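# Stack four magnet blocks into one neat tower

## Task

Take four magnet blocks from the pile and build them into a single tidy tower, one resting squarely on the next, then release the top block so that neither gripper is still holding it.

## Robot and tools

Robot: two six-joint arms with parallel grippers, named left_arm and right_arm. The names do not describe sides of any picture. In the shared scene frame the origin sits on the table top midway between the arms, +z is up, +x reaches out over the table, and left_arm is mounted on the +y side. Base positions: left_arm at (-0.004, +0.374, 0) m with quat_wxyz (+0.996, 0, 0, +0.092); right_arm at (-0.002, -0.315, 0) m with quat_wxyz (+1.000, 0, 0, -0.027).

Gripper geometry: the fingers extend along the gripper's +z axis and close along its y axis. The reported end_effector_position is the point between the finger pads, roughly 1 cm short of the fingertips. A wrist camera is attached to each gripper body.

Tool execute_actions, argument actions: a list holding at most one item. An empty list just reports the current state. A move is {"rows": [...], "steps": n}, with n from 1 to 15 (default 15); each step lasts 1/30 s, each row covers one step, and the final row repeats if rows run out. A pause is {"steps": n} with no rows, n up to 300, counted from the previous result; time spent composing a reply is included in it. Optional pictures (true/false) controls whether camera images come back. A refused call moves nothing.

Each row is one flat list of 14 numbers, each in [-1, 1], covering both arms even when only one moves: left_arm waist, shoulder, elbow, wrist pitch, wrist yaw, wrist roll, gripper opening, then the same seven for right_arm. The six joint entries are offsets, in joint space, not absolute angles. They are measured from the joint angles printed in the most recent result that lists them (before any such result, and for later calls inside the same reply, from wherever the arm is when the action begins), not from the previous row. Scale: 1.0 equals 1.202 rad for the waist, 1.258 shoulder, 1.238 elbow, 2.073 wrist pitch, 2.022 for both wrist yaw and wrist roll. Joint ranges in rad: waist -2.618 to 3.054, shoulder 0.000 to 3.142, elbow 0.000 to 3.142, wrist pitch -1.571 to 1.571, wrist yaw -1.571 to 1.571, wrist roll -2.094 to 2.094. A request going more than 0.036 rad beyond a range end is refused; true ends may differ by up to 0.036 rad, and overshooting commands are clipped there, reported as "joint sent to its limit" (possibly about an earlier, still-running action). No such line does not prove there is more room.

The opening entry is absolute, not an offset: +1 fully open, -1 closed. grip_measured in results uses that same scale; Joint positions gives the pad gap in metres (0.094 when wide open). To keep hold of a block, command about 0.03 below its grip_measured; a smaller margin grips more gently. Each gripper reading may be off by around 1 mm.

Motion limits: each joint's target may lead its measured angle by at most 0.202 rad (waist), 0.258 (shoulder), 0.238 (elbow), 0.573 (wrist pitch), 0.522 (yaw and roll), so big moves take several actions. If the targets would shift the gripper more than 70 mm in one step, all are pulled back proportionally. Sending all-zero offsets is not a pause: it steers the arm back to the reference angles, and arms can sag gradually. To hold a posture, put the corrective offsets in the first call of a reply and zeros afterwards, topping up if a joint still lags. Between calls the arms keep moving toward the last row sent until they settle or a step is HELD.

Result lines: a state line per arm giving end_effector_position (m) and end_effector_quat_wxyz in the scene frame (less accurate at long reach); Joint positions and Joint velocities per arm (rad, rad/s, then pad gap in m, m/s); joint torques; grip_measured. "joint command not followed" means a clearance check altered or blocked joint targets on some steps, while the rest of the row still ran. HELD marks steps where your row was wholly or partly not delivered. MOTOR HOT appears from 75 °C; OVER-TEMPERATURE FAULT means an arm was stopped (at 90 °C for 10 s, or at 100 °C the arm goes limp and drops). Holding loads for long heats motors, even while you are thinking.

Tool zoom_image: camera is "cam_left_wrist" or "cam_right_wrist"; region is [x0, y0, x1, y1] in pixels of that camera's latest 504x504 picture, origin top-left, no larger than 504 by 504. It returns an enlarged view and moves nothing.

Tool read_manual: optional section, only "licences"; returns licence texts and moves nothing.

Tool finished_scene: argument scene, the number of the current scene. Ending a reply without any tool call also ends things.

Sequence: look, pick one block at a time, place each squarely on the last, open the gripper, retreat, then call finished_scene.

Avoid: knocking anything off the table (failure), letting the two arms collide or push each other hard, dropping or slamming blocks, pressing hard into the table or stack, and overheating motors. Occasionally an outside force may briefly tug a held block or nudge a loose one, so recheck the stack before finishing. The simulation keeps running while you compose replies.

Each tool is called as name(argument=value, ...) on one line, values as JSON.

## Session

execute_actions(actions=[])

Scene clock: 0.00 s of 5800.00 s.
left_arm: end_effector_position=(+0.5158, +0.1446, +0.1803) grip_measured=+1.000 end_effector_quat_wxyz=(+0.743, -0.174, +0.645, +0.042) | right_arm: end_effector_position=(+0.3112, -0.0462, +0.2471) grip_measured=+1.000 end_effector_quat_wxyz=(+0.234, -0.105, +0.793, +0.553)
Joint positions: left_arm=[-0.868  2.3    1.328  1.172 -0.995 -0.038  0.094] | right_arm=[ 0.419  1.409  0.964 -0.012 -0.883  0.676  0.094]
Joint velocities: left_arm=[ 0.012 -0.012  0.002  0.066 -0.022  0.007  0.   ] | right_arm=[-0.012 -0.007  0.007 -0.037 -0.037 -0.022  0.   ]
Joint torques (N m, as the arm reports them, + toward a larger angle): no reading
Motor temperatures (°C, as the motors report them): left_arm=[29 38 31 28 26 28] | right_arm=[25 29 30 32 25 28]

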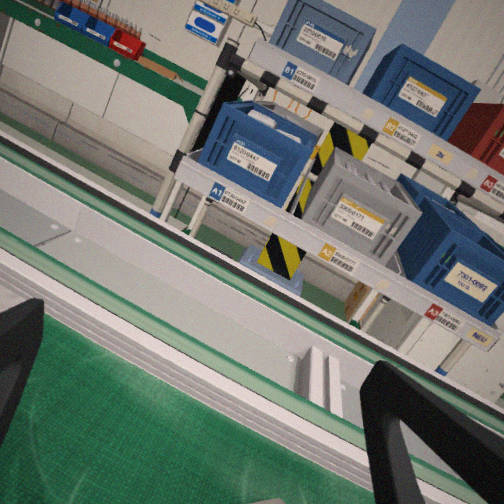

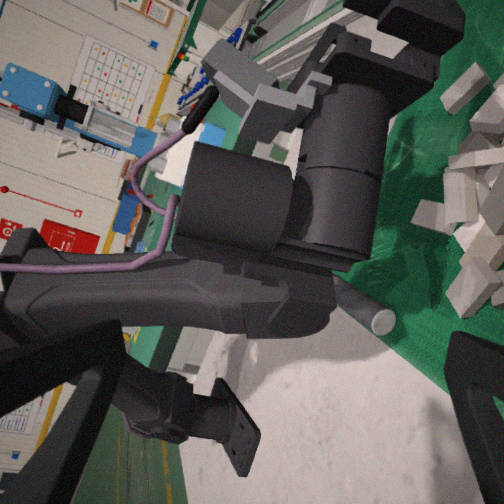

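execute_actions(actions=[{"rows":[[0.02,-0.03,0.01,-0.03,0,0,1,0,-0.05,-0.03,0,0.04,-0.02,1],[0.04,-0.07,0.02,-0.07,0,0,1,0,-0.11,-0.07,0,0.08,-0.05,1],[0.06,-0.11,0.04,-0.12,0,0,1,0,-0.17,-0.12,0.01,0.12,-0.08,1],[0.08,-0.16,0.06,-0.18,0,0,1,0,-0.24,-0.17,0.02,0.17,-0.11,1],[0.1,-0.21,0.08,-0.25,0,0,1,0,-0.31,-0.22,0.03,0.22,-0.14,1],[0.1,-0.26,0.1,-0.32,0.04,0,1,0,-0.38,-0.28,0.04,0.27,-0.17,1],[0.1,-0.31,0.12,-0.4,0.08,0,1,0,-0.45,-0.34,0.05,0.32,-0.2,1],[0.1,-0.36,0.14,-0.48,0.13,0,1,0,-0.52,-0.4,0.06,0.37,-0.23,1],[0.1,-0.41,0.16,-0.56,0.19,0,1,0.05,-0.59,-0.46,0.07,0.41,-0.26,1],[0.1,-0.46,0.17,-0.64,0.25,0,1,0.1,-0.66,-0.52,0.08,0.437,-0.29,1],[0.1,-0.5,0.17,-0.72,0.31,0.02,1,0.16,-0.72,-0.57,0.09,0.437,-0.32,1],[0.1,-0.53,0.17,-0.8,0.37,0.02,1,0.22,-0.77,-0.62,0.09,0.437,-0.334,1],[0.1,-0.55,0.17,-0.87,0.43,0.02,1,0.28,-0.81,-0.66,0.09,0.437,-0.334,1],[0.1,-0.57,0.17,-0.93,0.47,0.02,1,0.34,-0.84,-0.68,0.09,0.437,-0.334,1],[0.1,-0.575,0.17,-0.965,0.492,0.02,1,0.4,-0.858,-0.7,0.09,0.437,-0.334,1]],"steps":15}], pictures=false)

execute_actions(actions=[{"steps":25}])

Scene clock: 7.97 s of 5800.00 s.
left_arm: end_effector_position=(+0.4854, +0.1574, +0.3950) grip_measured=+1.000 end_effector_quat_wxyz=(+0.698, +0.041, +0.714, -0.048) | right_arm: end_effector_position=(+0.1916, -0.1189, +0.2069) grip_measured=+1.000 end_effector_quat_wxyz=(+0.607, -0.251, +0.687, +0.310)
Joint positions: left_arm=[-0.743  1.669  1.505  0.14  -0.434 -0.021  0.094] | right_arm=[ 0.776  0.391  0.17   0.151 -0.1    0.114  0.094]
Joint velocities: left_arm=[ 0.017 -1.853  0.457 -2.835  2.85   0.066  0.   ] | right_arm=[ 2.127 -0.955 -1.267  0.007  0.491 -0.755  0.   ]
Joint torques (N m, as the arm reports them, + toward a larger angle): left_arm=[-0.46 -6.9   9.06  1.35 -0.1   0.06] | right_arm=[-0.45  1.21  9.48  1.57  0.04 -0.07]
Motor temperatures (°C, as the motors report them): left_arm=[29 44 32 29 26 28] | right_arm=[25 30 32 33 25 28]
Steps of this call (steps 1 to 90: nothing new was sent; then 4.47 s passed at rest; steps 91 to 105: all 15 steps of this action). Readings (joint positions):
91: left_arm=[-0.867 2.298 1.328 1.165 -0.995 -0.038] | right_arm=[0.419 1.404 0.961 -0.012 -0.870 0.672]
92: left_arm=[-0.864 2.289 1.328 1.139 -0.995 -0.039] | right_arm=[0.419 1.383 0.945 -0.010 -0.840 0.658]
94: left_arm=[-0.846 2.245 1.328 1.039 -0.994 -0.039] | right_arm=[0.419 1.278 0.861 -0.002 -0.749 0.603]
98: left_arm=[-0.782 2.088 1.375 0.757 -0.944 -0.040] | right_arm=[0.419 0.914 0.614 0.048 -0.473 0.428]
105: the state above

Scene clock: 8.80 s of 5800.00 s.
left_arm: end_effector_position=(+0.3657, +0.1460, +0.2410) grip_measured=+1.000 end_effector_quat_wxyz=(+0.334, +0.255, +0.903, -0.092) | right_arm: end_effector_position=(+0.1773, -0.1108, +0.1796) grip_measured=+1.000 end_effector_quat_wxyz=(+0.609, -0.303, +0.678, +0.278)
Joint positions: left_arm=[-0.743  1.59   1.539 -0.813 -0.009 -0.006  0.094] | right_arm=[ 0.895  0.357  0.094  0.16  -0.006  0.008  0.094]
Joint velocities: left_arm=[-0.002  0.002  0.002 -0.022  0.066 -0.125  0.   ] | right_arm=[-0.002 -0.002  0.002  0.007  0.037 -0.051  0.   ]
Joint torques (N m, as the arm reports them, + toward a larger angle): left_arm=[-0.41 -8.5   8.09  1.32  0.06  0.07] | right_arm=[ 0.38 -0.77  9.34  1.47  0.06 -0.1 ]
Motor temperatures (°C, as the motors report them): left_arm=[29 44 32 29 26 28] | right_arm=[25 30 32 34 25 28]
Steps of this call (steps 1 to 25: the robot went on to your last target). Readings (joint positions):
1: left_arm=[-0.743 1.613 1.522 0.046 -0.347 -0.017] | right_arm=[0.837 0.367 0.134 0.150 -0.087 0.092]
2: left_arm=[-0.743 1.569 1.537 -0.030 -0.286 -0.015] | right_arm=[0.874 0.358 0.110 0.148 -0.077 0.075]
4: left_arm=[-0.743 1.520 1.554 -0.135 -0.218 -0.014] | right_arm=[0.895 0.357 0.094 0.144 -0.058 0.050]
8: left_arm=[-0.743 1.524 1.556 -0.341 -0.139 -0.012] | right_arm=[0.895 0.357 0.094 0.155 -0.026 0.025]
25: the state above

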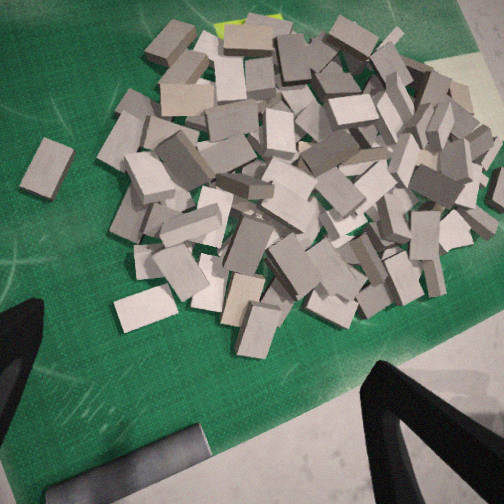

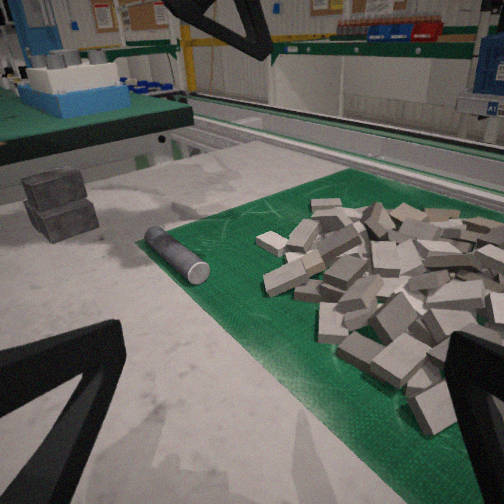

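execute_actions(actions=[])

Scene clock: 26.73 s of 5800.00 s.
left_arm: end_effector_position=(+0.3643, +0.1462, +0.2399) grip_measured=+1.000 end_effector_quat_wxyz=(+0.330, +0.256, +0.904, -0.093) | right_arm: end_effector_position=(+0.1773, -0.1108, +0.1796) grip_measured=+1.000 end_effector_quat_wxyz=(+0.610, -0.303, +0.678, +0.278)
Joint positions: left_arm=[-0.743  1.59   1.539 -0.819 -0.006 -0.005  0.094] | right_arm=[ 0.895  0.357  0.094  0.16  -0.005  0.007  0.094]
Joint velocities: left_arm=[ 0.022 -0.007 -0.017 -0.051  0.007 -0.066  0.   ] | right_arm=[ 0.007 -0.002  0.017  0.007  0.007  0.081  0.   ]
Joint torques (N m, as the arm reports them, + toward a larger angle): left_arm=[-0.48 -8.41  8.02  1.31  0.04  0.08] | right_arm=[ 0.39 -0.76  9.34  1.48  0.04 -0.09]
Motor temperatures (°C, as the motors report them): left_arm=[29 44 33 30 26 28] | right_arm=[25 29 33 37 25 28]
Steps of this call (steps 1 to 30: the robot went on to your last target; steps 31 to 90: nothing new was sent; then 14.93 s passed at rest). Readings (joint positions):
1: left_arm=[-0.743 1.590 1.539 -0.815 -0.009 -0.006] | right_arm=[0.895 0.357 0.094 0.160 -0.006 0.008]
2: left_arm=[-0.743 1.590 1.539 -0.816 -0.008 -0.006] | right_arm=[0.895 0.357 0.094 0.160 -0.006 0.007]
4: left_arm=[-0.743 1.590 1.539 -0.817 -0.007 -0.006] | right_arm=[0.895 0.357 0.094 0.160 -0.005 0.007]
8: left_arm=[-0.743 1.590 1.539 -0.818 -0.007 -0.005] | right_arm=[0.895 0.357 0.094 0.160 -0.005 0.007]
90: the state above
All arms were judged still, so your last target was given up. Only a new action makes them travel on or press farther. Fingers that are still opening or closing keep moving.

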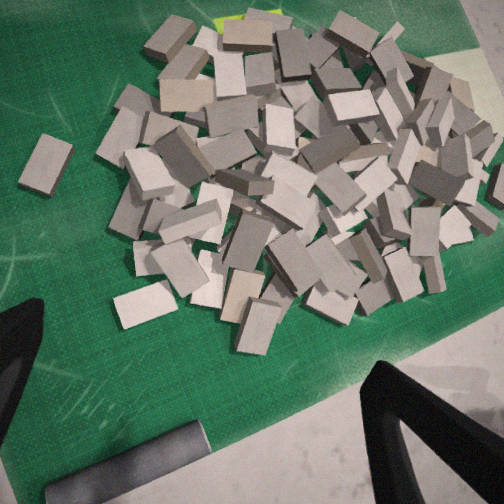

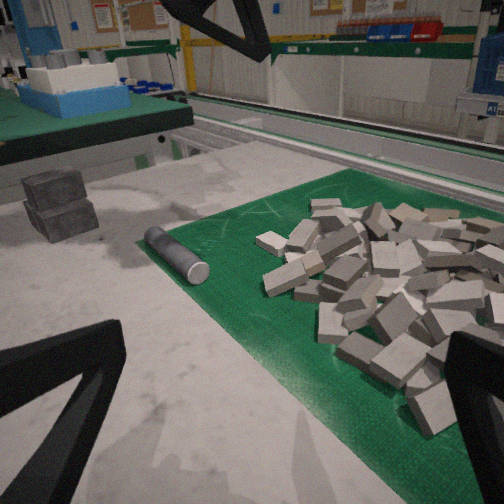

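execute_actions(actions=[{"rows":[[0.005,0.025,0.02,-0.015,0,0,1,0.005,0,0,0,0,0,1],[0.01,0.055,0.045,-0.03,0,0,0.95,0.01,0,0,0,0,0,1],[0.015,0.09,0.075,-0.05,0,0,0.9,0.02,0,0,0,0,0,1],[0.02,0.125,0.105,-0.07,0,0,0.85,0.03,0,0,0,0,0,1],[0.027,0.165,0.135,-0.09,0,0,0.8,0.04,0,0,0,0,0,1],[0.034,0.205,0.17,-0.11,0,0,0.75,0.05,0,0,0,0,0,1],[0.04,0.245,0.2,-0.13,0,0,0.7,0.06,0,0,0,0,0,1],[0.047,0.285,0.235,-0.15,0,0,0.65,0.07,0,0,0,0,0,1],[0.054,0.325,0.265,-0.17,0,0,0.6,0.08,0,0,0,0,0,1],[0.06,0.365,0.295,-0.19,0,0,0.55,0.09,0,0,0,0,0,1],[0.065,0.4,0.325,-0.21,0,0,0.5,0.1,0,0,0,0,0,1],[0.07,0.43,0.35,-0.225,0,0,0.5,0.105,0,0,0,0,0,1],[0.073,0.455,0.37,-0.238,0,0,0.5,0.11,0,0,0,0,0,1],[0.076,0.475,0.385,-0.247,0,0,0.5,0.113,0,0,0,0,0,1],[0.077,0.488,0.395,-0.252,0,0,0.5,0.115,0,0,0,0,0,1]]}], pictures=false)

execute_actions(actions=[{"steps":15}])

Scene clock: 33.30 s of 5800.00 s.
left_arm: end_effector_position=(+0.4053, +0.1637, +0.0932) grip_measured=+0.501 end_effector_quat_wxyz=(+0.071, +0.234, +0.969, -0.014) | right_arm: end_effector_position=(+0.1510, -0.0904, +0.1796) grip_measured=+1.000 end_effector_quat_wxyz=(+0.592, -0.343, +0.658, +0.314)
Joint positions: left_arm=[-0.663  2.184  1.962 -1.203 -0.006 -0.005  0.071] | right_arm=[ 1.018  0.357  0.094  0.16  -0.005  0.007  0.094]
Joint velocities: left_arm=[ 0.164  0.906  0.418 -0.784  0.037  0.11  -0.001] | right_arm=[ 0.12  -0.012 -0.002  0.007 -0.037  0.007  0.   ]
Joint torques (N m, as the arm reports them, + toward a larger angle): left_arm=[  0.14 -14.87  10.96   0.39  -0.05   0.04] | right_arm=[ 0.54  1.51  9.02  1.34  0.04 -0.01]
Motor temperatures (°C, as the motors report them): left_arm=[29 43 34 30 26 28] | right_arm=[25 29 34 37 25 28]
Steps of this call (steps 1 to 90: nothing new was sent; then 3.07 s passed at rest; steps 91 to 105: all 15 steps of this action). Readings (joint positions):
91: left_arm=[-0.743 1.593 1.539 -0.821 -0.006 -0.005] | right_arm=[0.895 0.357 0.094 0.160 -0.005 0.007]
92: left_arm=[-0.743 1.601 1.547 -0.832 -0.006 -0.005] | right_arm=[0.895 0.357 0.094 0.160 -0.005 0.007]
94: left_arm=[-0.742 1.653 1.596 -0.873 -0.006 -0.005] | right_arm=[0.903 0.357 0.094 0.160 -0.005 0.007]
98: left_arm=[-0.719 1.843 1.750 -0.974 -0.006 -0.005] | right_arm=[0.949 0.357 0.094 0.160 -0.005 0.007]
105: the state above

Scene clock: 33.80 s of 5800.00 s.
left_arm: end_effector_position=(+0.3867, +0.1777, +0.0839) grip_measured=+0.501 end_effector_quat_wxyz=(+0.010, +0.231, +0.973, +0.001) | right_arm: end_effector_position=(+0.1499, -0.0897, +0.1796) grip_measured=+1.000 end_effector_quat_wxyz=(+0.591, -0.345, +0.657, +0.316)
Joint positions: left_arm=[-0.655  2.223  1.999 -1.327 -0.006 -0.005  0.071] | right_arm=[ 1.023  0.357  0.094  0.16  -0.005  0.007  0.094]
Joint velocities: left_arm=[ 0.002  0.012 -0.007 -0.022  0.066  0.037  0.   ] | right_arm=[-0.022 -0.012 -0.002  0.022  0.066 -0.037  0.   ]
Joint torques (N m, as the arm reports them, + toward a larger angle): left_arm=[  0.33 -13.44   9.79   0.21  -0.03   0.02] | right_arm=[ 0.83  1.51  9.01  1.34 -0.02 -0.02]
Motor temperatures (°C, as the motors report them): left_arm=[29 44 34 30 26 28] | right_arm=[25 29 34 38 25 28]
Steps of this call (steps 1 to 15: the robot went on to your last target). Readings (joint positions):
1: left_arm=[-0.659 2.210 1.971 -1.226 -0.006 -0.005] | right_arm=[1.021 0.357 0.094 0.160 -0.005 0.007]
2: left_arm=[-0.656 2.227 1.974 -1.246 -0.006 -0.005] | right_arm=[1.022 0.357 0.094 0.160 -0.005 0.007]
4: left_arm=[-0.655 2.239 1.974 -1.280 -0.006 -0.005] | right_arm=[1.023 0.357 0.094 0.160 -0.005 0.007]
8: left_arm=[-0.655 2.233 1.991 -1.315 -0.006 -0.005] | right_arm=[1.023 0.357 0.094 0.160 -0.005 0.007]
15: the state above

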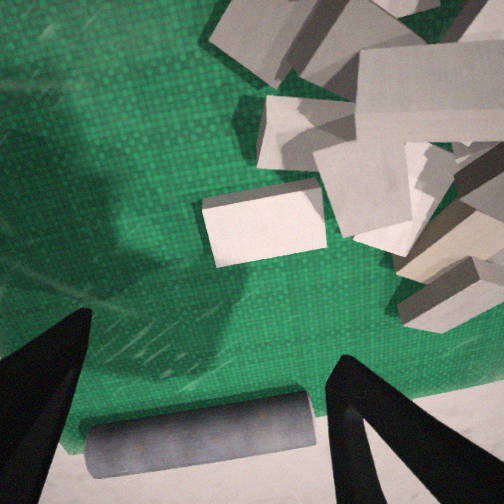

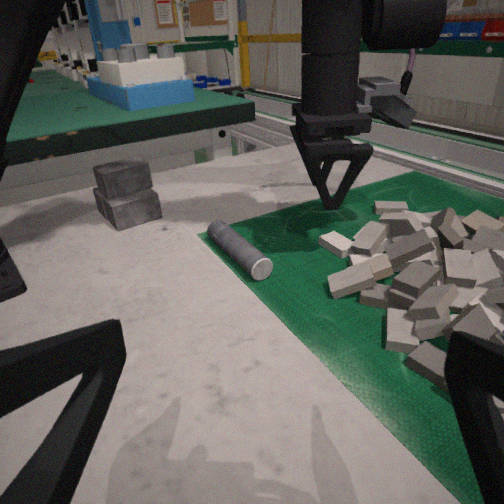

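execute_actions(actions=[{"rows":[[-0.004,0,0.006,0,0,-0.05,0.4,0,0,0,0,0,0,1],[-0.008,0,0.012,0.002,0,-0.11,0.3,0,0,0,0,0,0,1],[-0.012,0.004,0.018,0.004,0,-0.18,0.2,0,0,0,0,0,0,1],[-0.016,0.008,0.022,0.006,0,-0.25,0.1,0,0,0,0,0,0,1],[-0.02,0.012,0.026,0.008,0,-0.32,0,0,0,0,0,0,0,1],[-0.023,0.016,0.03,0.01,0,-0.39,-0.1,0,0,0,0,0,0,1],[-0.026,0.02,0.034,0.011,0,-0.46,-0.1,0,0,0,0,0,0,1],[-0.029,0.024,0.038,0.012,0,-0.53,-0.1,0,0,0,0,0,0,1],[-0.032,0.028,0.042,0.013,0,-0.6,-0.1,0,0,0,0,0,0,1],[-0.035,0.032,0.045,0.014,0,-0.67,-0.1,0,0,0,0,0,0,1],[-0.037,0.036,0.048,0.015,0,-0.74,-0.1,0,0,0,0,0,0,1],[-0.037,0.04,0.051,0.015,0,-0.81,-0.1,0,0,0,0,0,0,1],[-0.037,0.044,0.054,0.015,0,-0.87,-0.1,0,0,0,0,0,0,1],[-0.037,0.048,0.057,0.015,0,-0.92,-0.1,0,0,0,0,0,0,1],[-0.037,0.052,0.057,0.015,0,-0.962,-0.1,0,0,0,0,0,0,1]]}], pictures=false)

execute_actions(actions=[{"steps":15}])

Scene clock: 46.13 s of 5800.00 s.
left_arm: end_effector_position=(+0.3886, +0.1578, +0.0703) grip_measured=-0.099 end_effector_quat_wxyz=(+0.008, -0.373, +0.928, -0.006) | right_arm: end_effector_position=(+0.1499, -0.0897, +0.1796) grip_measured=+1.000 end_effector_quat_wxyz=(+0.591, -0.345, +0.657, +0.316)
Joint positions: left_arm=[-0.692  2.277  2.034 -1.309 -0.004 -1.272  0.042] | right_arm=[ 1.023  0.357  0.094  0.16  -0.005  0.007  0.094]
Joint velocities: left_arm=[-0.046  0.115  0.071  0.095 -0.037 -2.864  0.001] | right_arm=[-0.007 -0.002 -0.012 -0.007 -0.007 -0.022  0.   ]
Joint torques (N m, as the arm reports them, + toward a larger angle): left_arm=[ -0.6  -11.85   9.83   0.35  -0.05   0.01] | right_arm=[-0.01  1.49  9.03  1.34 -0.01 -0.02]
Motor temperatures (°C, as the motors report them): left_arm=[29 49 35 29 26 28] | right_arm=[25 29 34 38 25 28]
Steps of this call (steps 1 to 15: the robot went on to your last target; steps 16 to 90: nothing new was sent; then 8.83 s passed at rest; steps 91 to 105: all 15 steps of this action). Readings (joint positions):
91: left_arm=[-0.655 2.223 1.999 -1.331 -0.006 -0.020] | right_arm=[1.023 0.357 0.094 0.160 -0.005 0.007]
92: left_arm=[-0.655 2.223 1.999 -1.331 -0.006 -0.056] | right_arm=[1.023 0.357 0.094 0.160 -0.005 0.007]
94: left_arm=[-0.655 2.223 1.999 -1.331 -0.006 -0.186] | right_arm=[1.023 0.357 0.094 0.160 -0.005 0.007]
98: left_arm=[-0.666 2.236 2.006 -1.326 -0.006 -0.572] | right_arm=[1.023 0.357 0.094 0.160 -0.005 0.007]
105: the state above

Scene clock: 46.63 s of 5800.00 s.
left_arm: end_effector_position=(+0.3905, +0.1565, +0.0664) grip_measured=-0.099 end_effector_quat_wxyz=(+0.005, -0.648, +0.761, -0.008) | right_arm: end_effector_position=(+0.1499, -0.0897, +0.1796) grip_measured=+1.000 end_effector_quat_wxyz=(+0.591, -0.345, +0.657, +0.316)
Joint positions: left_arm=[-0.692  2.288  2.036 -1.3   -0.004 -1.919  0.042] | right_arm=[ 1.023  0.357  0.094  0.16  -0.005  0.007  0.094]
Joint velocities: left_arm=[-0.012 -0.012 -0.017 -0.022 -0.095 -0.154  0.   ] | right_arm=[-0.017  0.022 -0.022 -0.037 -0.095 -0.007  0.   ]
Joint torques (N m, as the arm reports them, + toward a larger angle): left_arm=[ -0.53 -12.28  10.06   0.32  -0.02  -0.07] | right_arm=[-0.01  1.51  9.03  1.34 -0.02 -0.01]
Motor temperatures (°C, as the motors report them): left_arm=[29 49 35 29 26 28] | right_arm=[25 29 34 38 25 28]
Steps of this call (steps 1 to 15: the robot went on to your last target). Readings (joint positions):
1: left_arm=[-0.692 2.281 2.036 -1.307 -0.004 -1.372] | right_arm=[1.023 0.357 0.094 0.160 -0.005 0.007]
2: left_arm=[-0.692 2.284 2.036 -1.305 -0.004 -1.473] | right_arm=[1.023 0.357 0.094 0.160 -0.005 0.007]
4: left_arm=[-0.692 2.287 2.036 -1.304 -0.004 -1.642] | right_arm=[1.023 0.357 0.094 0.160 -0.005 0.007]
8: left_arm=[-0.692 2.288 2.036 -1.302 -0.004 -1.822] | right_arm=[1.023 0.357 0.094 0.160 -0.005 0.007]
15: the state above

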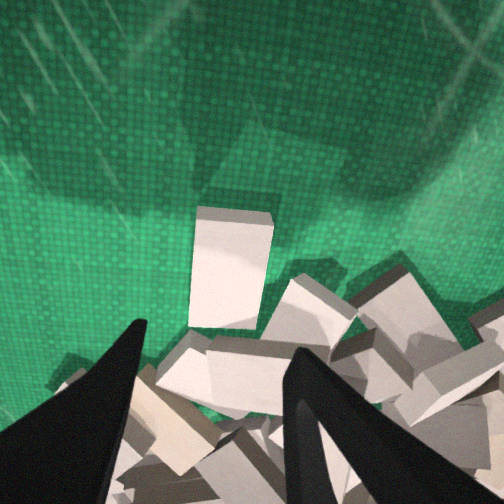

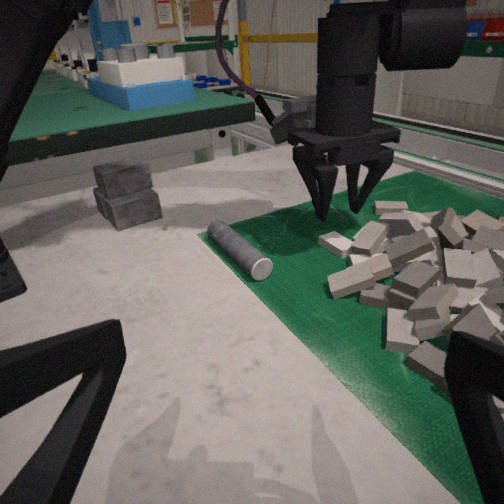

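execute_actions(actions=[{"rows":[[0.003,0.003,0.01,0.004,0,-0.01,-0.15,0,0,0,0,0,0,1],[0.006,0.006,0.01,0.008,0,-0.02,-0.2,0,0,0,0,0,0,1],[0.009,0.01,0.01,0.012,0,-0.03,-0.25,0,0,0,0,0,0,1],[0.012,0.014,0.01,0.016,0,-0.04,-0.26,0,0,0,0,0,0,1],[0.015,0.018,0.01,0.019,0,-0.05,-0.26,0,0,0,0,0,0,1],[0.015,0.022,0.01,0.022,0,-0.055,-0.26,0,0,0,0,0,0,1],[0.015,0.026,0.01,0.022,0,-0.055,-0.26,0,0,0,0,0,0,1],[0.015,0.03,0.01,0.022,0,-0.055,-0.26,0,0,0,0,0,0,1],[0.015,0.034,0.01,0.022,0,-0.055,-0.26,0,0,0,0,0,0,1],[0.015,0.038,0.01,0.022,0,-0.055,-0.26,0,0,0,0,0,0,1],[0.015,0.041,0.01,0.022,0,-0.055,-0.26,0,0,0,0,0,0,1]]}], pictures=false)

execute_actions(actions=[{"steps":8}])

Scene clock: 53.40 s of 5800.00 s.
left_arm: end_effector_position=(+0.3977, +0.1558, +0.0430) grip_measured=-0.259 end_effector_quat_wxyz=(+0.003, -0.688, +0.726, -0.002) | right_arm: end_effector_position=(+0.1499, -0.0897, +0.1796) grip_measured=+1.000 end_effector_quat_wxyz=(+0.591, -0.345, +0.657, +0.316)
Joint positions: left_arm=[-0.686  2.342  2.036 -1.259 -0.004 -2.019  0.035] | right_arm=[ 1.023  0.357  0.094  0.16  -0.005  0.007  0.094]
Joint velocities: left_arm=[-0.017  0.032  0.002  0.007 -0.022 -0.095 -0.   ] | right_arm=[-0.007 -0.012  0.002 -0.037  0.051  0.007  0.   ]
Joint torques (N m, as the arm reports them, + toward a larger angle): left_arm=[  0.92 -13.07   8.11   0.33  -0.02  -0.05] | right_arm=[ 0.    1.51  9.02  1.34 -0.02 -0.02]
Motor temperatures (°C, as the motors report them): left_arm=[29 50 35 29 26 28] | right_arm=[25 29 34 38 25 28]
Steps of this call (steps 1 to 30: the robot went on to your last target; steps 31 to 90: nothing new was sent; then 3.27 s passed at rest; steps 91 to 105: all 15 steps of this action). Readings (joint positions):
91: left_arm=[-0.692 2.288 2.036 -1.299 -0.004 -1.945] | right_arm=[1.023 0.357 0.094 0.160 -0.005 0.007]
92: left_arm=[-0.692 2.288 2.036 -1.297 -0.004 -1.946] | right_arm=[1.023 0.357 0.094 0.160 -0.005 0.007]
94: left_arm=[-0.692 2.290 2.036 -1.290 -0.004 -1.959] | right_arm=[1.023 0.357 0.094 0.160 -0.005 0.007]
98: left_arm=[-0.689 2.306 2.036 -1.271 -0.004 -1.996] | right_arm=[1.023 0.357 0.094 0.160 -0.005 0.007]
105: the state above

Scene clock: 53.67 s of 5800.00 s.
left_arm: end_effector_position=(+0.3982, +0.1556, +0.0427) grip_measured=-0.259 end_effector_quat_wxyz=(+0.003, -0.689, +0.724, -0.003) | right_arm: end_effector_position=(+0.1499, -0.0897, +0.1796) grip_measured=+1.000 end_effector_quat_wxyz=(+0.591, -0.345, +0.657, +0.316)
Joint positions: left_arm=[-0.686  2.343  2.036 -1.257 -0.004 -2.024  0.035] | right_arm=[ 1.023  0.357  0.094  0.16  -0.005  0.007  0.094]
Joint velocities: left_arm=[ 0.002 -0.002 -0.007  0.051  0.037 -0.022  0.001] | right_arm=[ 0.002  0.007 -0.007 -0.037  0.022  0.007  0.   ]
Joint torques (N m, as the arm reports them, + toward a larger angle): left_arm=[  0.87 -12.91   8.11   0.31  -0.01  -0.05] | right_arm=[-0.01  1.52  9.02  1.34 -0.02 -0.01]
Motor temperatures (°C, as the motors report them): left_arm=[29 50 35 29 26 28] | right_arm=[25 29 34 38 25 28]
Steps of this call (steps 1 to 8: the robot went on to your last target). Readings (joint positions):
1: left_arm=[-0.686 2.343 2.036 -1.259 -0.004 -2.020] | right_arm=[1.023 0.357 0.094 0.160 -0.005 0.007]
2: left_arm=[-0.686 2.343 2.036 -1.259 -0.004 -2.021] | right_arm=[1.023 0.357 0.094 0.160 -0.005 0.007]
4: left_arm=[-0.686 2.343 2.036 -1.258 -0.004 -2.022] | right_arm=[1.023 0.357 0.094 0.160 -0.005 0.007]
8: the state above

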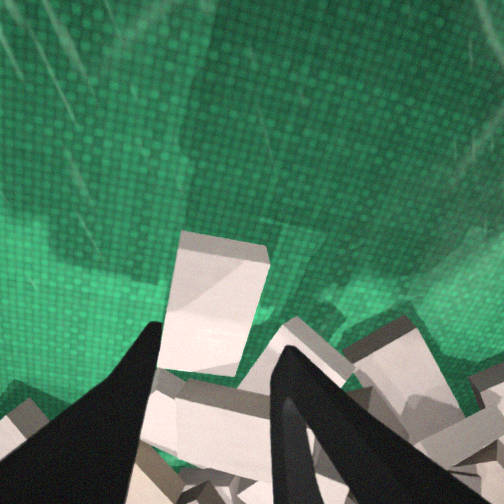

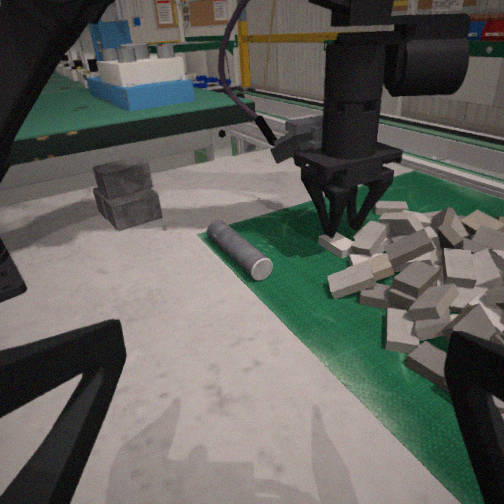

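execute_actions(actions=[{"rows":[[0.005,0,0.01,-0.004,0,0,-0.26,0,0,0,0,0,0,1],[0.01,0,0.01,-0.008,0,0,-0.26,0,0,0,0,0,0,1],[0.015,0,0.01,-0.011,0,0,-0.26,0,0,0,0,0,0,1],[0.018,0,0.01,-0.011,0,0,-0.26,0,0,0,0,0,0,1],[0.018,0,0.01,-0.011,0,0,-0.26,0,0,0,0,0,0,1],[0.018,0,0.01,-0.011,0,0,-0.26,0,0,0,0,0,0,1],[0.018,0.004,0.01,-0.011,0,0,-0.26,0,0,0,0,0,0,1],[0.018,0.008,0.01,-0.011,0,0,-0.26,0,0,0,0,0,0,1],[0.018,0.012,0.01,-0.011,0,0,-0.26,0,0,0,0,0,0,1],[0.018,0.016,0.01,-0.011,0,0,-0.26,0,0,0,0,0,0,1],[0.018,0.02,0.01,-0.011,0,0,-0.26,0,0,0,0,0,0,1],[0.018,0.024,0.01,-0.011,0,0,-0.26,0,0,0,0,0,0,1],[0.018,0.027,0.01,-0.011,0,0,-0.26,0,0,0,0,0,0,1],[0.018,0.03,0.01,-0.011,0,0,-0.26,0,0,0,0,0,0,1]]}], pictures=false)

execute_actions(actions=[{"steps":8}])

Scene clock: 59.93 s of 5800.00 s.
left_arm: end_effector_position=(+0.3988, +0.1610, +0.0314) grip_measured=-0.259 end_effector_quat_wxyz=(-0.001, -0.694, +0.720, +0.009) | right_arm: end_effector_position=(+0.1499, -0.0897, +0.1796) grip_measured=+1.000 end_effector_quat_wxyz=(+0.591, -0.345, +0.657, +0.316)
Joint positions: left_arm=[-0.674  2.369  2.036 -1.257 -0.004 -2.025  0.035] | right_arm=[ 1.023  0.357  0.094  0.16  -0.005  0.007  0.094]
Joint velocities: left_arm=[-0.002  0.173  0.007  0.081  0.051  0.037 -0.   ] | right_arm=[-0.012  0.012 -0.002 -0.037 -0.007  0.022  0.   ]
Joint torques (N m, as the arm reports them, + toward a larger angle): left_arm=[  0.73 -12.6    8.11   0.03  -0.01   0.05] | right_arm=[ 0.    1.53  9.03  1.34 -0.02 -0.02]
Motor temperatures (°C, as the motors report them): left_arm=[29 51 35 29 26 28] | right_arm=[25 29 34 38 25 28]
Steps of this call (steps 1 to 15: the robot went on to your last target; steps 16 to 90: nothing new was sent; then 2.77 s passed at rest; steps 91 to 105: all 15 steps of this action). Readings (joint positions):
91: left_arm=[-0.686 2.343 2.036 -1.257 -0.004 -2.025] | right_arm=[1.023 0.357 0.094 0.160 -0.005 0.007]
92: left_arm=[-0.686 2.343 2.036 -1.257 -0.004 -2.025] | right_arm=[1.023 0.357 0.094 0.160 -0.005 0.007]
94: left_arm=[-0.684 2.343 2.036 -1.257 -0.004 -2.025] | right_arm=[1.023 0.357 0.094 0.160 -0.005 0.007]
98: left_arm=[-0.678 2.343 2.036 -1.257 -0.004 -2.025] | right_arm=[1.023 0.357 0.094 0.160 -0.005 0.007]
105: the state above

Scene clock: 60.20 s of 5800.00 s.
left_arm: end_effector_position=(+0.3970, +0.1619, +0.0256) grip_measured=-0.259 end_effector_quat_wxyz=(-0.004, -0.694, +0.720, +0.017) | right_arm: end_effector_position=(+0.1499, -0.0897, +0.1796) grip_measured=+1.000 end_effector_quat_wxyz=(+0.591, -0.345, +0.657, +0.316)
Joint positions: left_arm=[-0.674  2.382  2.036 -1.26  -0.004 -2.025  0.035] | right_arm=[ 1.023  0.357  0.094  0.16  -0.005  0.007  0.094]
Joint velocities: left_arm=[-0.012 -0.007 -0.002  0.037 -0.007 -0.007 -0.001] | right_arm=[-0.002 -0.012  0.017 -0.051 -0.007 -0.051  0.   ]
Joint torques (N m, as the arm reports them, + toward a larger angle): left_arm=[  0.72 -12.92   8.04   0.03   0.     0.  ] | right_arm=[-0.01  1.51  9.04  1.34 -0.02 -0.02]
Motor temperatures (°C, as the motors report them): left_arm=[29 51 35 29 26 28] | right_arm=[25 29 34 38 25 28]
Steps of this call (steps 1 to 8: the robot went on to your last target). Readings (joint positions):
1: left_arm=[-0.674 2.374 2.036 -1.257 -0.004 -2.025] | right_arm=[1.023 0.357 0.094 0.160 -0.005 0.007]
2: left_arm=[-0.674 2.377 2.036 -1.259 -0.004 -2.025] | right_arm=[1.023 0.357 0.094 0.160 -0.005 0.007]
4: left_arm=[-0.674 2.382 2.036 -1.259 -0.004 -2.025] | right_arm=[1.023 0.357 0.094 0.160 -0.005 0.007]
8: the state above

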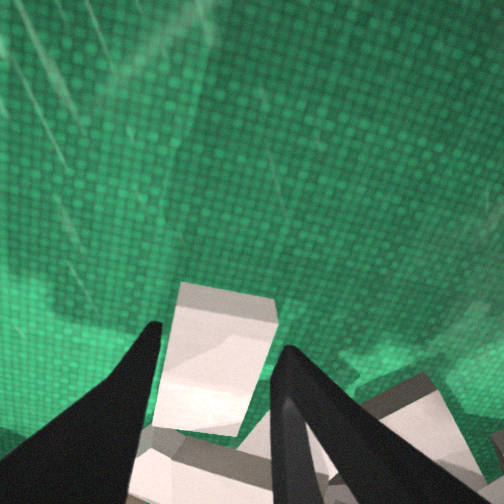

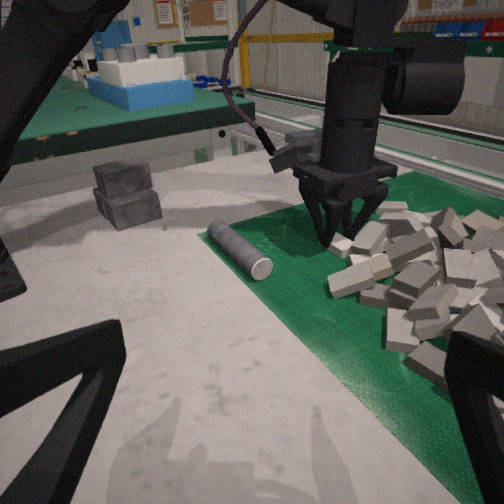

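execute_actions(actions=[{"rows":[[0,0.004,0.01,0,0,0,-0.3,0,0,0,0,0,0,1],[0,0.008,0.01,0,0,0,-0.33,0,0,0,0,0,0,1],[0,0.008,0.01,0,0,0,-0.36,0,0,0,0,0,0,1],[0,0.008,0.01,0,0,0,-0.39,0,0,0,0,0,0,1],[0,0.008,0.01,0,0,0,-0.42,0,0,0,0,0,0,1],[0,0.008,0.01,0,0,0,-0.44,0,0,0,0,0,0,1],[0,0.008,0.01,0,0,0,-0.46,0,0,0,0,0,0,1],[0,0.008,0.01,0,0,0,-0.48,0,0,0,0,0,0,1],[0,0.008,0.01,0,0,0,-0.5,0,0,0,0,0,0,1],[0,0.008,0.01,0,0,0,-0.52,0,0,0,0,0,0,1]]}], pictures=false)

execute_actions(actions=[{"rows":[[0,-0.008,0.01,0,0,0,-0.52,0,0,0,0,0,0,1],[0,-0.016,0.01,0,0,0,-0.52,0,0,0,0,0,0,1],[0,-0.024,0.01,0,0,0,-0.52,0,0,0,0,0,0,1],[0,-0.032,0.01,0,0,0,-0.52,0,0,0,0,0,0,1],[0.01,-0.04,0.01,0,0,0,-0.52,0,0,0,0,0,0,1],[0.02,-0.047,0.01,0,0,0,-0.52,0,0,0,0,0,0,1],[0.035,-0.054,0.01,0,0,0,-0.52,0,0,0,0,0,0,1],[0.055,-0.06,0.01,0,0,0.03,-0.52,0,0,0,0,0,0,1],[0.075,-0.06,0.01,0,0,0.07,-0.52,0,0,0,0,0,0,1],[0.095,-0.06,0.01,0,0,0.12,-0.52,0,0,0,0,0,0,1],[0.115,-0.06,0.01,0,0,0.18,-0.52,0,0,0,0,0,0,1],[0.135,-0.06,0.01,0,0,0.24,-0.52,0,0,0,0,0,0,1],[0.15,-0.06,0.01,0,0,0.3,-0.52,0,0,0,0,0,0,1],[0.165,-0.06,0.01,0,0,0.4,-0.52,0,0,0,0,0,0,1],[0.175,-0.06,0.01,0,0,1,-0.52,0,0,0,0,0,0,1]]}], pictures=false)

execute_actions(actions=[{"steps":28}])

Scene clock: 68.97 s of 5800.00 s.
left_arm: end_effector_position=(+0.3971, +0.1618, +0.0254) grip_measured=-0.489 end_effector_quat_wxyz=(-0.004, -0.694, +0.720, +0.017) | right_arm: end_effector_position=(+0.1499, -0.0897, +0.1796) grip_measured=+1.000 end_effector_quat_wxyz=(+0.591, -0.345, +0.657, +0.316)
Joint positions: left_arm=[-0.674  2.382  2.036 -1.259 -0.004 -2.025  0.024] | right_arm=[ 1.023  0.357  0.094  0.16  -0.005  0.007  0.094]
Joint velocities: left_arm=[-0.012 -0.007 -0.007 -0.022 -0.081  0.037  0.001] | right_arm=[ 0.002 -0.002 -0.007  0.007 -0.007  0.022  0.   ]
Joint torques (N m, as the arm reports them, + toward a larger angle): left_arm=[  0.09 -11.98   8.05   0.18   0.01  -0.01] | right_arm=[-0.02  1.51  9.01  1.34 -0.02 -0.01]
Motor temperatures (°C, as the motors report them): left_arm=[29 52 35 28 26 28] | right_arm=[25 29 34 38 25 28]
Steps of this call (steps 1 to 30: the robot went on to your last target; steps 31 to 90: nothing new was sent; then 5.27 s passed at rest; steps 91 to 105: all 15 steps of this action). Readings (joint positions):
91: left_arm=[-0.674 2.382 2.036 -1.260 -0.004 -2.025] | right_arm=[1.023 0.357 0.094 0.160 -0.005 0.007]
92: left_arm=[-0.674 2.382 2.036 -1.260 -0.004 -2.025] | right_arm=[1.023 0.357 0.094 0.160 -0.005 0.007]
94: left_arm=[-0.674 2.382 2.036 -1.260 -0.004 -2.025] | right_arm=[1.023 0.357 0.094 0.160 -0.005 0.007]
98: left_arm=[-0.674 2.382 2.036 -1.260 -0.004 -2.025] | right_arm=[1.023 0.357 0.094 0.160 -0.005 0.007]
105: the state above

Scene clock: 69.47 s of 5800.00 s.
left_arm: end_effector_position=(+0.4310, +0.2274, +0.0509) grip_measured=-0.489 end_effector_quat_wxyz=(+0.005, -0.579, +0.815, -0.013) | right_arm: end_effector_position=(+0.1499, -0.0897, +0.1796) grip_measured=+1.000 end_effector_quat_wxyz=(+0.591, -0.345, +0.657, +0.316)
Joint positions: left_arm=[-0.509  2.324  2.036 -1.257  0.007 -1.56   0.024] | right_arm=[ 1.023  0.357  0.094  0.16  -0.005  0.007  0.094]
Joint velocities: left_arm=[ 0.813  0.007 -0.017  0.037 -0.066  2.894  0.   ] | right_arm=[-0.002 -0.002 -0.002  0.022 -0.037 -0.066  0.   ]
Joint torques (N m, as the arm reports them, + toward a larger angle): left_arm=[ -0.43 -14.07   8.12   0.26  -0.08   0.01] | right_arm=[ 0.    1.49  9.01  1.34 -0.02 -0.02]
Motor temperatures (°C, as the motors report them): left_arm=[29 52 35 28 26 28] | right_arm=[25 29 34 38 25 28]
Steps of this call (steps 1 to 15: all 15 steps of this action). Readings (joint positions):
1: left_arm=[-0.674 2.382 2.036 -1.259 -0.004 -2.025] | right_arm=[1.023 0.357 0.094 0.160 -0.005 0.007]
2: left_arm=[-0.674 2.382 2.036 -1.259 -0.004 -2.025] | right_arm=[1.023 0.357 0.094 0.160 -0.005 0.007]
4: left_arm=[-0.674 2.380 2.036 -1.259 -0.004 -2.025] | right_arm=[1.023 0.357 0.094 0.160 -0.005 0.007]
8: left_arm=[-0.665 2.360 2.036 -1.259 0.000 -2.016] | right_arm=[1.023 0.357 0.094 0.160 -0.005 0.007]
15: the state above

Scene clock: 70.40 s of 5800.00 s.
left_arm: end_effector_position=(+0.4385, +0.2517, +0.0509) grip_measured=-0.489 end_effector_quat_wxyz=(+0.013, +0.128, +0.992, -0.000) | right_arm: end_effector_position=(+0.1499, -0.0897, +0.1796) grip_measured=+1.000 end_effector_quat_wxyz=(+0.591, -0.345, +0.657, +0.316)
Joint positions: left_arm=[-0.457  2.324  2.036 -1.257 -0.004 -0.018  0.024] | right_arm=[ 1.023  0.357  0.094  0.16  -0.005  0.007  0.094]
Joint velocities: left_arm=[-0.012 -0.012 -0.007  0.066 -0.081  0.037  0.001] | right_arm=[-0.002  0.012 -0.007  0.022 -0.007 -0.037  0.   ]
Joint torques (N m, as the arm reports them, + toward a larger angle): left_arm=[ -0.44 -13.85   8.15   0.31  -0.02   0.04] | right_arm=[-0.02  1.51  9.02  1.34 -0.01 -0.02]
Motor temperatures (°C, as the motors report them): left_arm=[29 52 35 28 26 28] | right_arm=[25 29 34 38 25 28]
Steps of this call (steps 1 to 28: the robot went on to your last target). Readings (joint positions):
1: left_arm=[-0.483 2.324 2.036 -1.257 0.006 -1.460] | right_arm=[1.023 0.357 0.094 0.160 -0.005 0.007]
2: left_arm=[-0.461 2.324 2.036 -1.257 0.003 -1.360] | right_arm=[1.023 0.357 0.094 0.160 -0.005 0.007]
4: left_arm=[-0.437 2.324 2.036 -1.257 -0.004 -1.160] | right_arm=[1.023 0.357 0.094 0.160 -0.005 0.007]
8: left_arm=[-0.443 2.324 2.036 -1.257 -0.005 -0.760] | right_arm=[1.023 0.357 0.094 0.160 -0.005 0.007]
28: the state above

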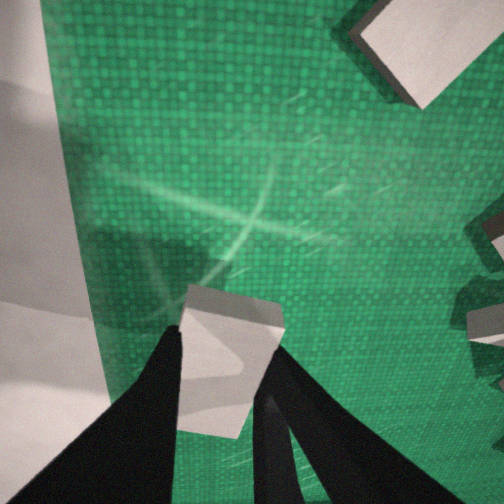

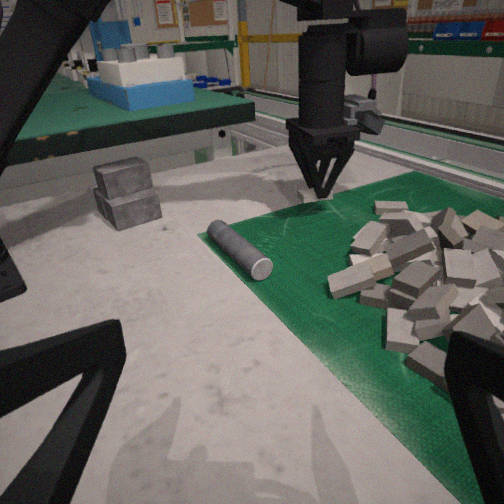

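execute_actions(actions=[{"rows":[[-0.005,0.004,0.01,0.002,0,0,-0.52,0,0,0,0,0,0,1],[-0.01,0.008,0.01,0.004,0,0,-0.52,0,0,0,0,0,0,1],[-0.016,0.012,0.01,0.006,0,0,-0.52,0,0,0,0,0,0,1],[-0.022,0.016,0.01,0.008,0,0,-0.52,0,0,0,0,0,0,1],[-0.028,0.02,0.01,0.01,0,0,-0.52,0,0,0,0,0,0,1],[-0.033,0.024,0.01,0.012,0,0,-0.52,0,0,0,0,0,0,1],[-0.033,0.027,0.01,0.012,0,0,-0.52,0,0,0,0,0,0,1],[-0.033,0.03,0.01,0.012,0,0,-0.52,0,0,0,0,0,0,1],[-0.033,0.033,0.01,0.012,0,0,-0.52,0,0,0,0,0,0,1],[-0.033,0.036,0.01,0.012,0,0,-0.52,0,0,0,0,0,0,1],[-0.033,0.039,0.01,0.012,0,0,-0.52,0,0,0,0,0,0,1],[-0.033,0.041,0.01,0.012,0,0,-0.52,0,0,0,0,0,0,1],[-0.033,0.043,0.01,0.012,0,0,-0.52,0,0,0,0,0,0,1],[-0.033,0.045,0.01,0.012,0,0,-0.52,0,0,0,0,0,0,1]]}], pictures=false)

execute_actions(actions=[{"steps":8}], pictures=false)

Scene clock: 76.57 s of 5800.00 s.
left_arm: end_effector_position=(+0.4318, +0.2370, +0.0262) grip_measured=-0.489 end_effector_quat_wxyz=(-0.010, +0.148, +0.989, +0.003) | right_arm: end_effector_position=(+0.1499, -0.0897, +0.1796) grip_measured=+1.000 end_effector_quat_wxyz=(+0.591, -0.345, +0.657, +0.316)
Joint positions: left_arm=[-0.492  2.38   2.036 -1.248 -0.003 -0.012  0.024] | right_arm=[ 1.023  0.357  0.094  0.16  -0.005  0.007  0.094]
Joint velocities: left_arm=[ 0.007 -0.007 -0.002  0.022  0.081 -0.007 -0.001] | right_arm=[ 0.007 -0.007 -0.007 -0.022  0.051  0.007  0.   ]
Joint torques (N m, as the arm reports them, + toward a larger angle): left_arm=[ -0.42 -12.8    7.93   0.37  -0.04  -0.03] | right_arm=[-0.01  1.5   9.03  1.34 -0.02 -0.01]
Motor temperatures (°C, as the motors report them): left_arm=[29 53 35 28 26 28] | right_arm=[25 29 34 38 25 28]
Steps of this call (steps 1 to 30: the robot went on to your last target; steps 31 to 90: nothing new was sent; then 2.67 s passed at rest; steps 91 to 105: all 15 steps of this action). Readings (joint positions):
91: left_arm=[-0.457 2.324 2.036 -1.257 -0.004 -0.009] | right_arm=[1.023 0.357 0.094 0.160 -0.005 0.007]
92: left_arm=[-0.457 2.325 2.036 -1.257 -0.004 -0.010] | right_arm=[1.023 0.357 0.094 0.160 -0.005 0.007]
94: left_arm=[-0.459 2.330 2.036 -1.257 -0.004 -0.011] | right_arm=[1.023 0.357 0.094 0.160 -0.005 0.007]
98: left_arm=[-0.476 2.352 2.036 -1.251 -0.004 -0.012] | right_arm=[1.023 0.357 0.094 0.160 -0.005 0.007]
105: the state above

Scene clock: 76.83 s of 5800.00 s.
left_arm: end_effector_position=(+0.4320, +0.2370, +0.0262) grip_measured=-0.489 end_effector_quat_wxyz=(-0.010, +0.148, +0.989, +0.003) | right_arm: end_effector_position=(+0.1499, -0.0897, +0.1796) grip_measured=+1.000 end_effector_quat_wxyz=(+0.591, -0.345, +0.657, +0.316)
Joint positions: left_arm=[-0.492  2.38   2.036 -1.247 -0.003 -0.012  0.024] | right_arm=[ 1.023  0.357  0.094  0.16  -0.005  0.007  0.094]
Joint velocities: left_arm=[-0.007  0.007  0.002 -0.081 -0.022 -0.066 -0.   ] | right_arm=[-0.012  0.002 -0.007 -0.037  0.037  0.081  0.   ]
Joint torques (N m, as the arm reports them, + toward a larger angle): left_arm=[ -0.42 -13.01   8.09   0.4   -0.02  -0.08] | right_arm=[-0.02  1.51  9.01  1.35 -0.02 -0.01]
Motor temperatures (°C, as the motors report them): left_arm=[29 53 35 28 26 28] | right_arm=[25 29 34 38 25 28]
Steps of this call (steps 1 to 8: the robot went on to your last target). Readings (joint positions):
1: left_arm=[-0.492 2.380 2.036 -1.247 -0.003 -0.012] | right_arm=[1.023 0.357 0.094 0.160 -0.005 0.007]
2: left_arm=[-0.492 2.380 2.036 -1.247 -0.003 -0.012] | right_arm=[1.023 0.357 0.094 0.160 -0.005 0.007]
4: left_arm=[-0.492 2.380 2.036 -1.247 -0.003 -0.012] | right_arm=[1.023 0.357 0.094 0.160 -0.005 0.007]
8: the state above

execute_actions(actions=[{"rows":[[0,0.005,0.01,0,0,0,-0.52,0,0,0,0,0,0,1],[0,0.01,0.01,0,0,0,-0.52,0,0,0,0,0,0,1],[0,0.01,0.01,0,0,0,-0.52,0,0,0,0,0,0,1],[0,0.01,0.01,0,0,0,-0.5,0,0,0,0,0,0,1],[0,0.005,0.01,0,0,0,-0.48,0,0,0,0,0,0,1],[0,0.005,0.01,0,0,0,-0.45,0,0,0,0,0,0,1],[0,0,0.01,0,0,0,-0.4,0,0,0,0,0,0,1],[0,0,0.01,0,0,0,-0.33,0,0,0,0,0,0,1],[0,-0.005,0.01,0,0,0,-0.25,0,0,0,0,0,0,1],[0,-0.015,0.01,0,0,0,-0.17,0,0,0,0,0,0,1],[0,-0.025,0.01,0,0,0,-0.1,0,0,0,0,0,0,1],[0,-0.035,0.01,0,0,0,-0.1,0,0,0,0,0,0,1],[0,-0.045,0.01,0,0,0,-0.1,0,0,0,0,0,0,1],[0,-0.055,0.01,0,0,0,-0.1,0,0,0,0,0,0,1],[0,-0.065,0.01,0,0,0,-0.1,0,0,0,0,0,0,1]]}], pictures=false)

execute_actions(actions=[{"rows":[[0,-0.04,0.01,-0.005,0,0,-0.1,0,0,0,0,0,0,1],[0,-0.05,0.01,-0.01,0,0,-0.1,0,0,0,0,0,0,1],[-0.01,-0.06,0.01,-0.015,0,0,-0.1,0,0,0,0,0,0,1],[-0.025,-0.07,0.01,-0.02,0,0,-0.1,0,0,0,0,0,0,1],[-0.05,-0.08,0.01,-0.025,0,0,-0.1,0,0,0,0,0,0,1],[-0.08,-0.09,0.01,-0.03,0,0,-0.1,0,0,0,0,0,0,1],[-0.11,-0.095,0.01,-0.035,0,0,-0.1,0,0,0,0,0,0,1],[-0.14,-0.095,0.01,-0.04,0,0,-0.1,0,0,0,0,0,0,1],[-0.17,-0.095,0.01,-0.045,0,0,-0.1,0,0,0,0,0,0,1],[-0.2,-0.095,0.01,-0.045,0,0,-0.1,0,0,0,0,0,0,1],[-0.23,-0.095,0.01,-0.045,0,0,-0.1,0,0,0,0,0,0,1],[-0.255,-0.095,0.01,-0.045,0,0,-0.1,0,0,0,0,0,0,1],[-0.275,-0.095,0.01,-0.045,0,0,-0.1,0,0,0,0,0,0,1],[-0.29,-0.095,0.01,-0.045,0,0,-0.1,0,0,0,0,0,0,1],[-0.303,-0.095,0.01,-0.045,0,0,-0.1,0,0,0,0,0,0,1]]}], pictures=false)

execute_actions(actions=[{"steps":14}])

Scene clock: 89.20 s of 5800.00 s.
left_arm: end_effector_position=(+0.4338, +0.2364, +0.0357) grip_measured=-0.102 end_effector_quat_wxyz=(+0.001, +0.148, +0.989, +0.001) | right_arm: end_effector_position=(+0.1499, -0.0897, +0.1796) grip_measured=+1.000 end_effector_quat_wxyz=(+0.591, -0.345, +0.657, +0.316)
Joint positions: left_arm=[-0.492  2.359  2.036 -1.247 -0.003 -0.012  0.042] | right_arm=[ 1.023  0.357  0.094  0.16  -0.005  0.007  0.094]
Joint velocities: left_arm=[ 0.017 -0.271  0.007  0.051  0.022 -0.051  0.   ] | right_arm=[-0.007 -0.007  0.017 -0.007  0.022  0.007  0.   ]
Joint torques (N m, as the arm reports them, + toward a larger angle): left_arm=[ -0.02 -16.33   8.22   0.29  -0.01  -0.02] | right_arm=[-0.03  1.51  9.03  1.34 -0.02 -0.02]
Motor temperatures (°C, as the motors report them): left_arm=[29 54 35 28 26 28] | right_arm=[25 29 34 39 25 28]
Steps of this call (steps 1 to 15: the robot went on to your last target; steps 16 to 90: nothing new was sent; then 8.87 s passed at rest; steps 91 to 105: all 15 steps of this action). Readings (joint positions):
91: left_arm=[-0.492 2.380 2.036 -1.247 -0.003 -0.012] | right_arm=[1.023 0.357 0.094 0.160 -0.005 0.007]
92: left_arm=[-0.492 2.380 2.036 -1.247 -0.003 -0.012] | right_arm=[1.023 0.357 0.094 0.160 -0.005 0.007]
94: left_arm=[-0.492 2.380 2.036 -1.247 -0.003 -0.012] | right_arm=[1.023 0.357 0.094 0.160 -0.005 0.007]
98: left_arm=[-0.492 2.380 2.036 -1.247 -0.003 -0.012] | right_arm=[1.023 0.357 0.094 0.160 -0.005 0.007]
105: the state above

Scene clock: 89.70 s of 5800.00 s.
left_arm: end_effector_position=(+0.3550, +0.1030, +0.0824) grip_measured=-0.101 end_effector_quat_wxyz=(+0.023, +0.314, +0.949, -0.006) | right_arm: end_effector_position=(+0.1499, -0.0897, +0.1796) grip_measured=+1.000 end_effector_quat_wxyz=(+0.591, -0.345, +0.657, +0.316)
Joint positions: left_arm=[-0.835  2.25   2.036 -1.309 -0.004 -0.012  0.042] | right_arm=[ 1.023  0.357  0.094  0.16  -0.005  0.007  0.094]
Joint velocities: left_arm=[-0.994  0.002 -0.007  0.007  0.139 -0.037  0.   ] | right_arm=[-0.022  0.002 -0.002  0.022  0.007  0.037  0.   ]
Joint torques (N m, as the arm reports them, + toward a larger angle): left_arm=[  2.95 -13.01   8.19   0.16  -0.18   0.  ] | right_arm=[-0.01  1.49  9.04  1.34 -0.02 -0.02]
Motor temperatures (°C, as the motors report them): left_arm=[29 54 35 28 26 28] | right_arm=[25 29 34 39 25 28]
Steps of this call (steps 1 to 15: all 15 steps of this action). Readings (joint positions):
1: left_arm=[-0.492 2.349 2.036 -1.247 -0.003 -0.012] | right_arm=[1.023 0.357 0.094 0.160 -0.005 0.007]
2: left_arm=[-0.492 2.338 2.036 -1.248 -0.003 -0.012] | right_arm=[1.023 0.357 0.094 0.160 -0.005 0.007]
4: left_arm=[-0.494 2.316 2.036 -1.255 -0.003 -0.012] | right_arm=[1.023 0.357 0.094 0.160 -0.005 0.007]
8: left_arm=[-0.549 2.270 2.036 -1.282 -0.011 -0.012] | right_arm=[1.023 0.357 0.094 0.160 -0.005 0.007]
15: the state above

Scene clock: 90.17 s of 5800.00 s.
left_arm: end_effector_position=(+0.3436, +0.0964, +0.0822) grip_measured=-0.101 end_effector_quat_wxyz=(+0.012, +0.325, +0.945, -0.007) | right_arm: end_effector_position=(+0.1499, -0.0897, +0.1796) grip_measured=+1.000 end_effector_quat_wxyz=(+0.591, -0.345, +0.657, +0.316)
Joint positions: left_arm=[-0.859  2.25   2.036 -1.329  0.004 -0.012  0.042] | right_arm=[ 1.023  0.357  0.094  0.16  -0.005  0.007  0.094]
Joint velocities: left_arm=[ 0.012  0.002  0.007  0.007 -0.037 -0.037  0.001] | right_arm=[-0.002  0.002 -0.012  0.007 -0.007 -0.022  0.   ]
Joint torques (N m, as the arm reports them, + toward a larger angle): left_arm=[  0.03 -13.04   8.09   0.23  -0.09   0.01] | right_arm=[-0.03  1.5   9.01  1.34 -0.02 -0.01]
Motor temperatures (°C, as the motors report them): left_arm=[29 54 35 28 26 28] | right_arm=[25 29 34 39 25 28]
Steps of this call (steps 1 to 14: the robot went on to your last target). Readings (joint positions):
1: left_arm=[-0.864 2.250 2.036 -1.311 0.001 -0.012] | right_arm=[1.023 0.357 0.094 0.160 -0.005 0.007]
2: left_arm=[-0.885 2.250 2.036 -1.313 0.005 -0.012] | right_arm=[1.023 0.357 0.094 0.160 -0.005 0.007]
4: left_arm=[-0.900 2.250 2.036 -1.320 0.010 -0.012] | right_arm=[1.023 0.357 0.094 0.160 -0.005 0.007]
8: left_arm=[-0.876 2.250 2.036 -1.326 0.009 -0.012] | right_arm=[1.023 0.357 0.094 0.160 -0.005 0.007]
14: the state above

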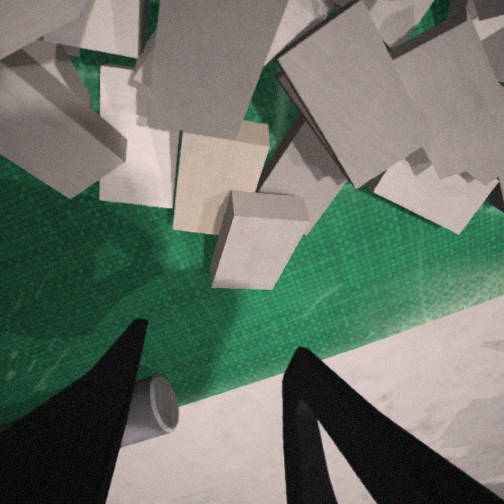

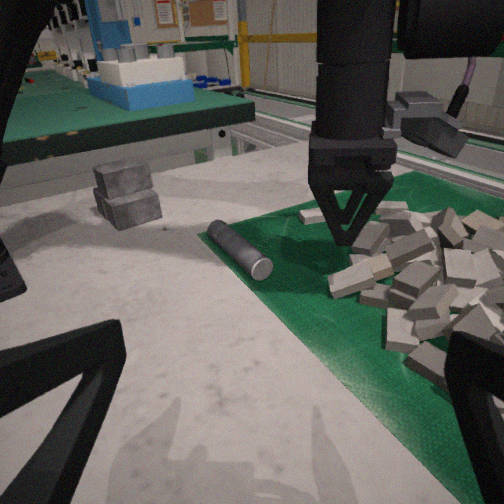

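execute_actions(actions=[{"rows":[[0,-0.02,-0.01,0.015,0,0,-0.1,0,0,0,0,0,0,1],[-0.003,-0.04,-0.03,0.035,0,0,-0.1,0,0,0,0,0,0,1],[-0.006,-0.065,-0.06,0.06,0,0,-0.1,0,0,0,0,0,0,1],[-0.009,-0.09,-0.1,0.085,0,0,-0.1,0,0,0,0,0,0,1],[-0.012,-0.115,-0.14,0.11,0,-0.01,-0.1,0,0,0,0,0,0,1],[-0.015,-0.14,-0.18,0.135,0,-0.01,-0.1,0,0,0,0,0,0,1],[-0.018,-0.165,-0.225,0.16,0,-0.02,-0.1,0,0,0,0,0,0,1],[-0.021,-0.19,-0.27,0.185,0,-0.02,-0.1,0,0,0,0,0,0,1],[-0.024,-0.21,-0.315,0.21,0,-0.03,-0.1,0,0,0,0,0,0,1],[-0.027,-0.23,-0.36,0.235,0,-0.03,-0.1,0,0,0,0,0,0,1],[-0.03,-0.245,-0.405,0.26,0,-0.03,-0.1,0,0,0,0,0,0,1],[-0.032,-0.255,-0.445,0.285,0,-0.03,-0.1,0,0,0,0,0,0,1],[-0.032,-0.263,-0.48,0.305,0,-0.03,-0.1,0,0,0,0,0,0,1],[-0.032,-0.268,-0.51,0.318,0,-0.03,-0.1,0,0,0,0,0,0,1],[-0.032,-0.268,-0.525,0.326,0,-0.03,-0.1,0,0,0,0,0,0,1]]}], pictures=false)

execute_actions(actions=[{"steps":16}])

Scene clock: 104.73 s of 5800.00 s.
left_arm: end_effector_position=(+0.3221, +0.0976, +0.0724) grip_measured=-0.101 end_effector_quat_wxyz=(+0.132, +0.314, +0.938, -0.055) | right_arm: end_effector_position=(+0.1499, -0.0897, +0.1796) grip_measured=+1.000 end_effector_quat_wxyz=(+0.591, -0.345, +0.657, +0.316)
Joint positions: left_arm=[-0.888  1.923  1.46  -0.819  0.004 -0.059  0.042] | right_arm=[ 1.023  0.357  0.094  0.16  -0.005  0.007  0.094]
Joint velocities: left_arm=[-0.042 -0.081 -0.999  0.916 -0.022 -0.095  0.   ] | right_arm=[-0.002 -0.002 -0.007  0.007 -0.081 -0.051  0.   ]
Joint torques (N m, as the arm reports them, + toward a larger angle): left_arm=[ -0.5  -10.03   6.3    0.93   0.    -0.04] | right_arm=[ 0.    1.52  9.04  1.34 -0.02 -0.02]
Motor temperatures (°C, as the motors report them): left_arm=[29 54 35 28 26 28] | right_arm=[25 29 34 39 25 28]
Steps of this call (steps 1 to 30: the robot went on to your last target; steps 31 to 90: nothing new was sent; then 11.07 s passed at rest; steps 91 to 105: all 15 steps of this action). Readings (joint positions):
91: left_arm=[-0.859 2.250 2.036 -1.329 0.004 -0.012] | right_arm=[1.023 0.357 0.094 0.160 -0.005 0.007]
92: left_arm=[-0.859 2.247 2.030 -1.318 0.004 -0.012] | right_arm=[1.023 0.357 0.094 0.160 -0.005 0.007]
94: left_arm=[-0.859 2.216 1.981 -1.268 0.004 -0.012] | right_arm=[1.023 0.357 0.094 0.160 -0.005 0.007]
98: left_arm=[-0.862 2.090 1.799 -1.124 0.004 -0.028] | right_arm=[1.023 0.357 0.094 0.160 -0.005 0.007]
105: the state above

Scene clock: 105.27 s of 5800.00 s.
left_arm: end_effector_position=(+0.3315, +0.0888, +0.0587) grip_measured=-0.101 end_effector_quat_wxyz=(+0.164, +0.309, +0.934, -0.069) | right_arm: end_effector_position=(+0.1499, -0.0897, +0.1796) grip_measured=+1.000 end_effector_quat_wxyz=(+0.591, -0.345, +0.657, +0.316)
Joint positions: left_arm=[-0.89   1.928  1.389 -0.673  0.004 -0.068  0.042] | right_arm=[ 1.023  0.357  0.094  0.16  -0.005  0.007  0.094]
Joint velocities: left_arm=[-0.012  0.007 -0.007  0.139  0.007  0.022 -0.001] | right_arm=[-0.012 -0.012 -0.007 -0.007  0.051 -0.007  0.   ]
Joint torques (N m, as the arm reports them, + toward a larger angle): left_arm=[ -0.61 -11.06   7.11   1.04   0.    -0.04] | right_arm=[ 0.    1.5   9.03  1.34 -0.02 -0.01]
Motor temperatures (°C, as the motors report them): left_arm=[29 54 35 28 26 28] | right_arm=[25 29 34 39 25 28]
Steps of this call (steps 1 to 16: the robot went on to your last target). Readings (joint positions):
1: left_arm=[-0.889 1.922 1.431 -0.792 0.004 -0.061] | right_arm=[1.023 0.357 0.094 0.160 -0.005 0.007]
2: left_arm=[-0.890 1.925 1.410 -0.773 0.004 -0.062] | right_arm=[1.023 0.357 0.094 0.160 -0.005 0.007]
4: left_arm=[-0.890 1.928 1.390 -0.747 0.004 -0.065] | right_arm=[1.023 0.357 0.094 0.160 -0.005 0.007]
8: left_arm=[-0.890 1.928 1.389 -0.701 0.004 -0.067] | right_arm=[1.023 0.357 0.094 0.160 -0.005 0.007]
16: the state above

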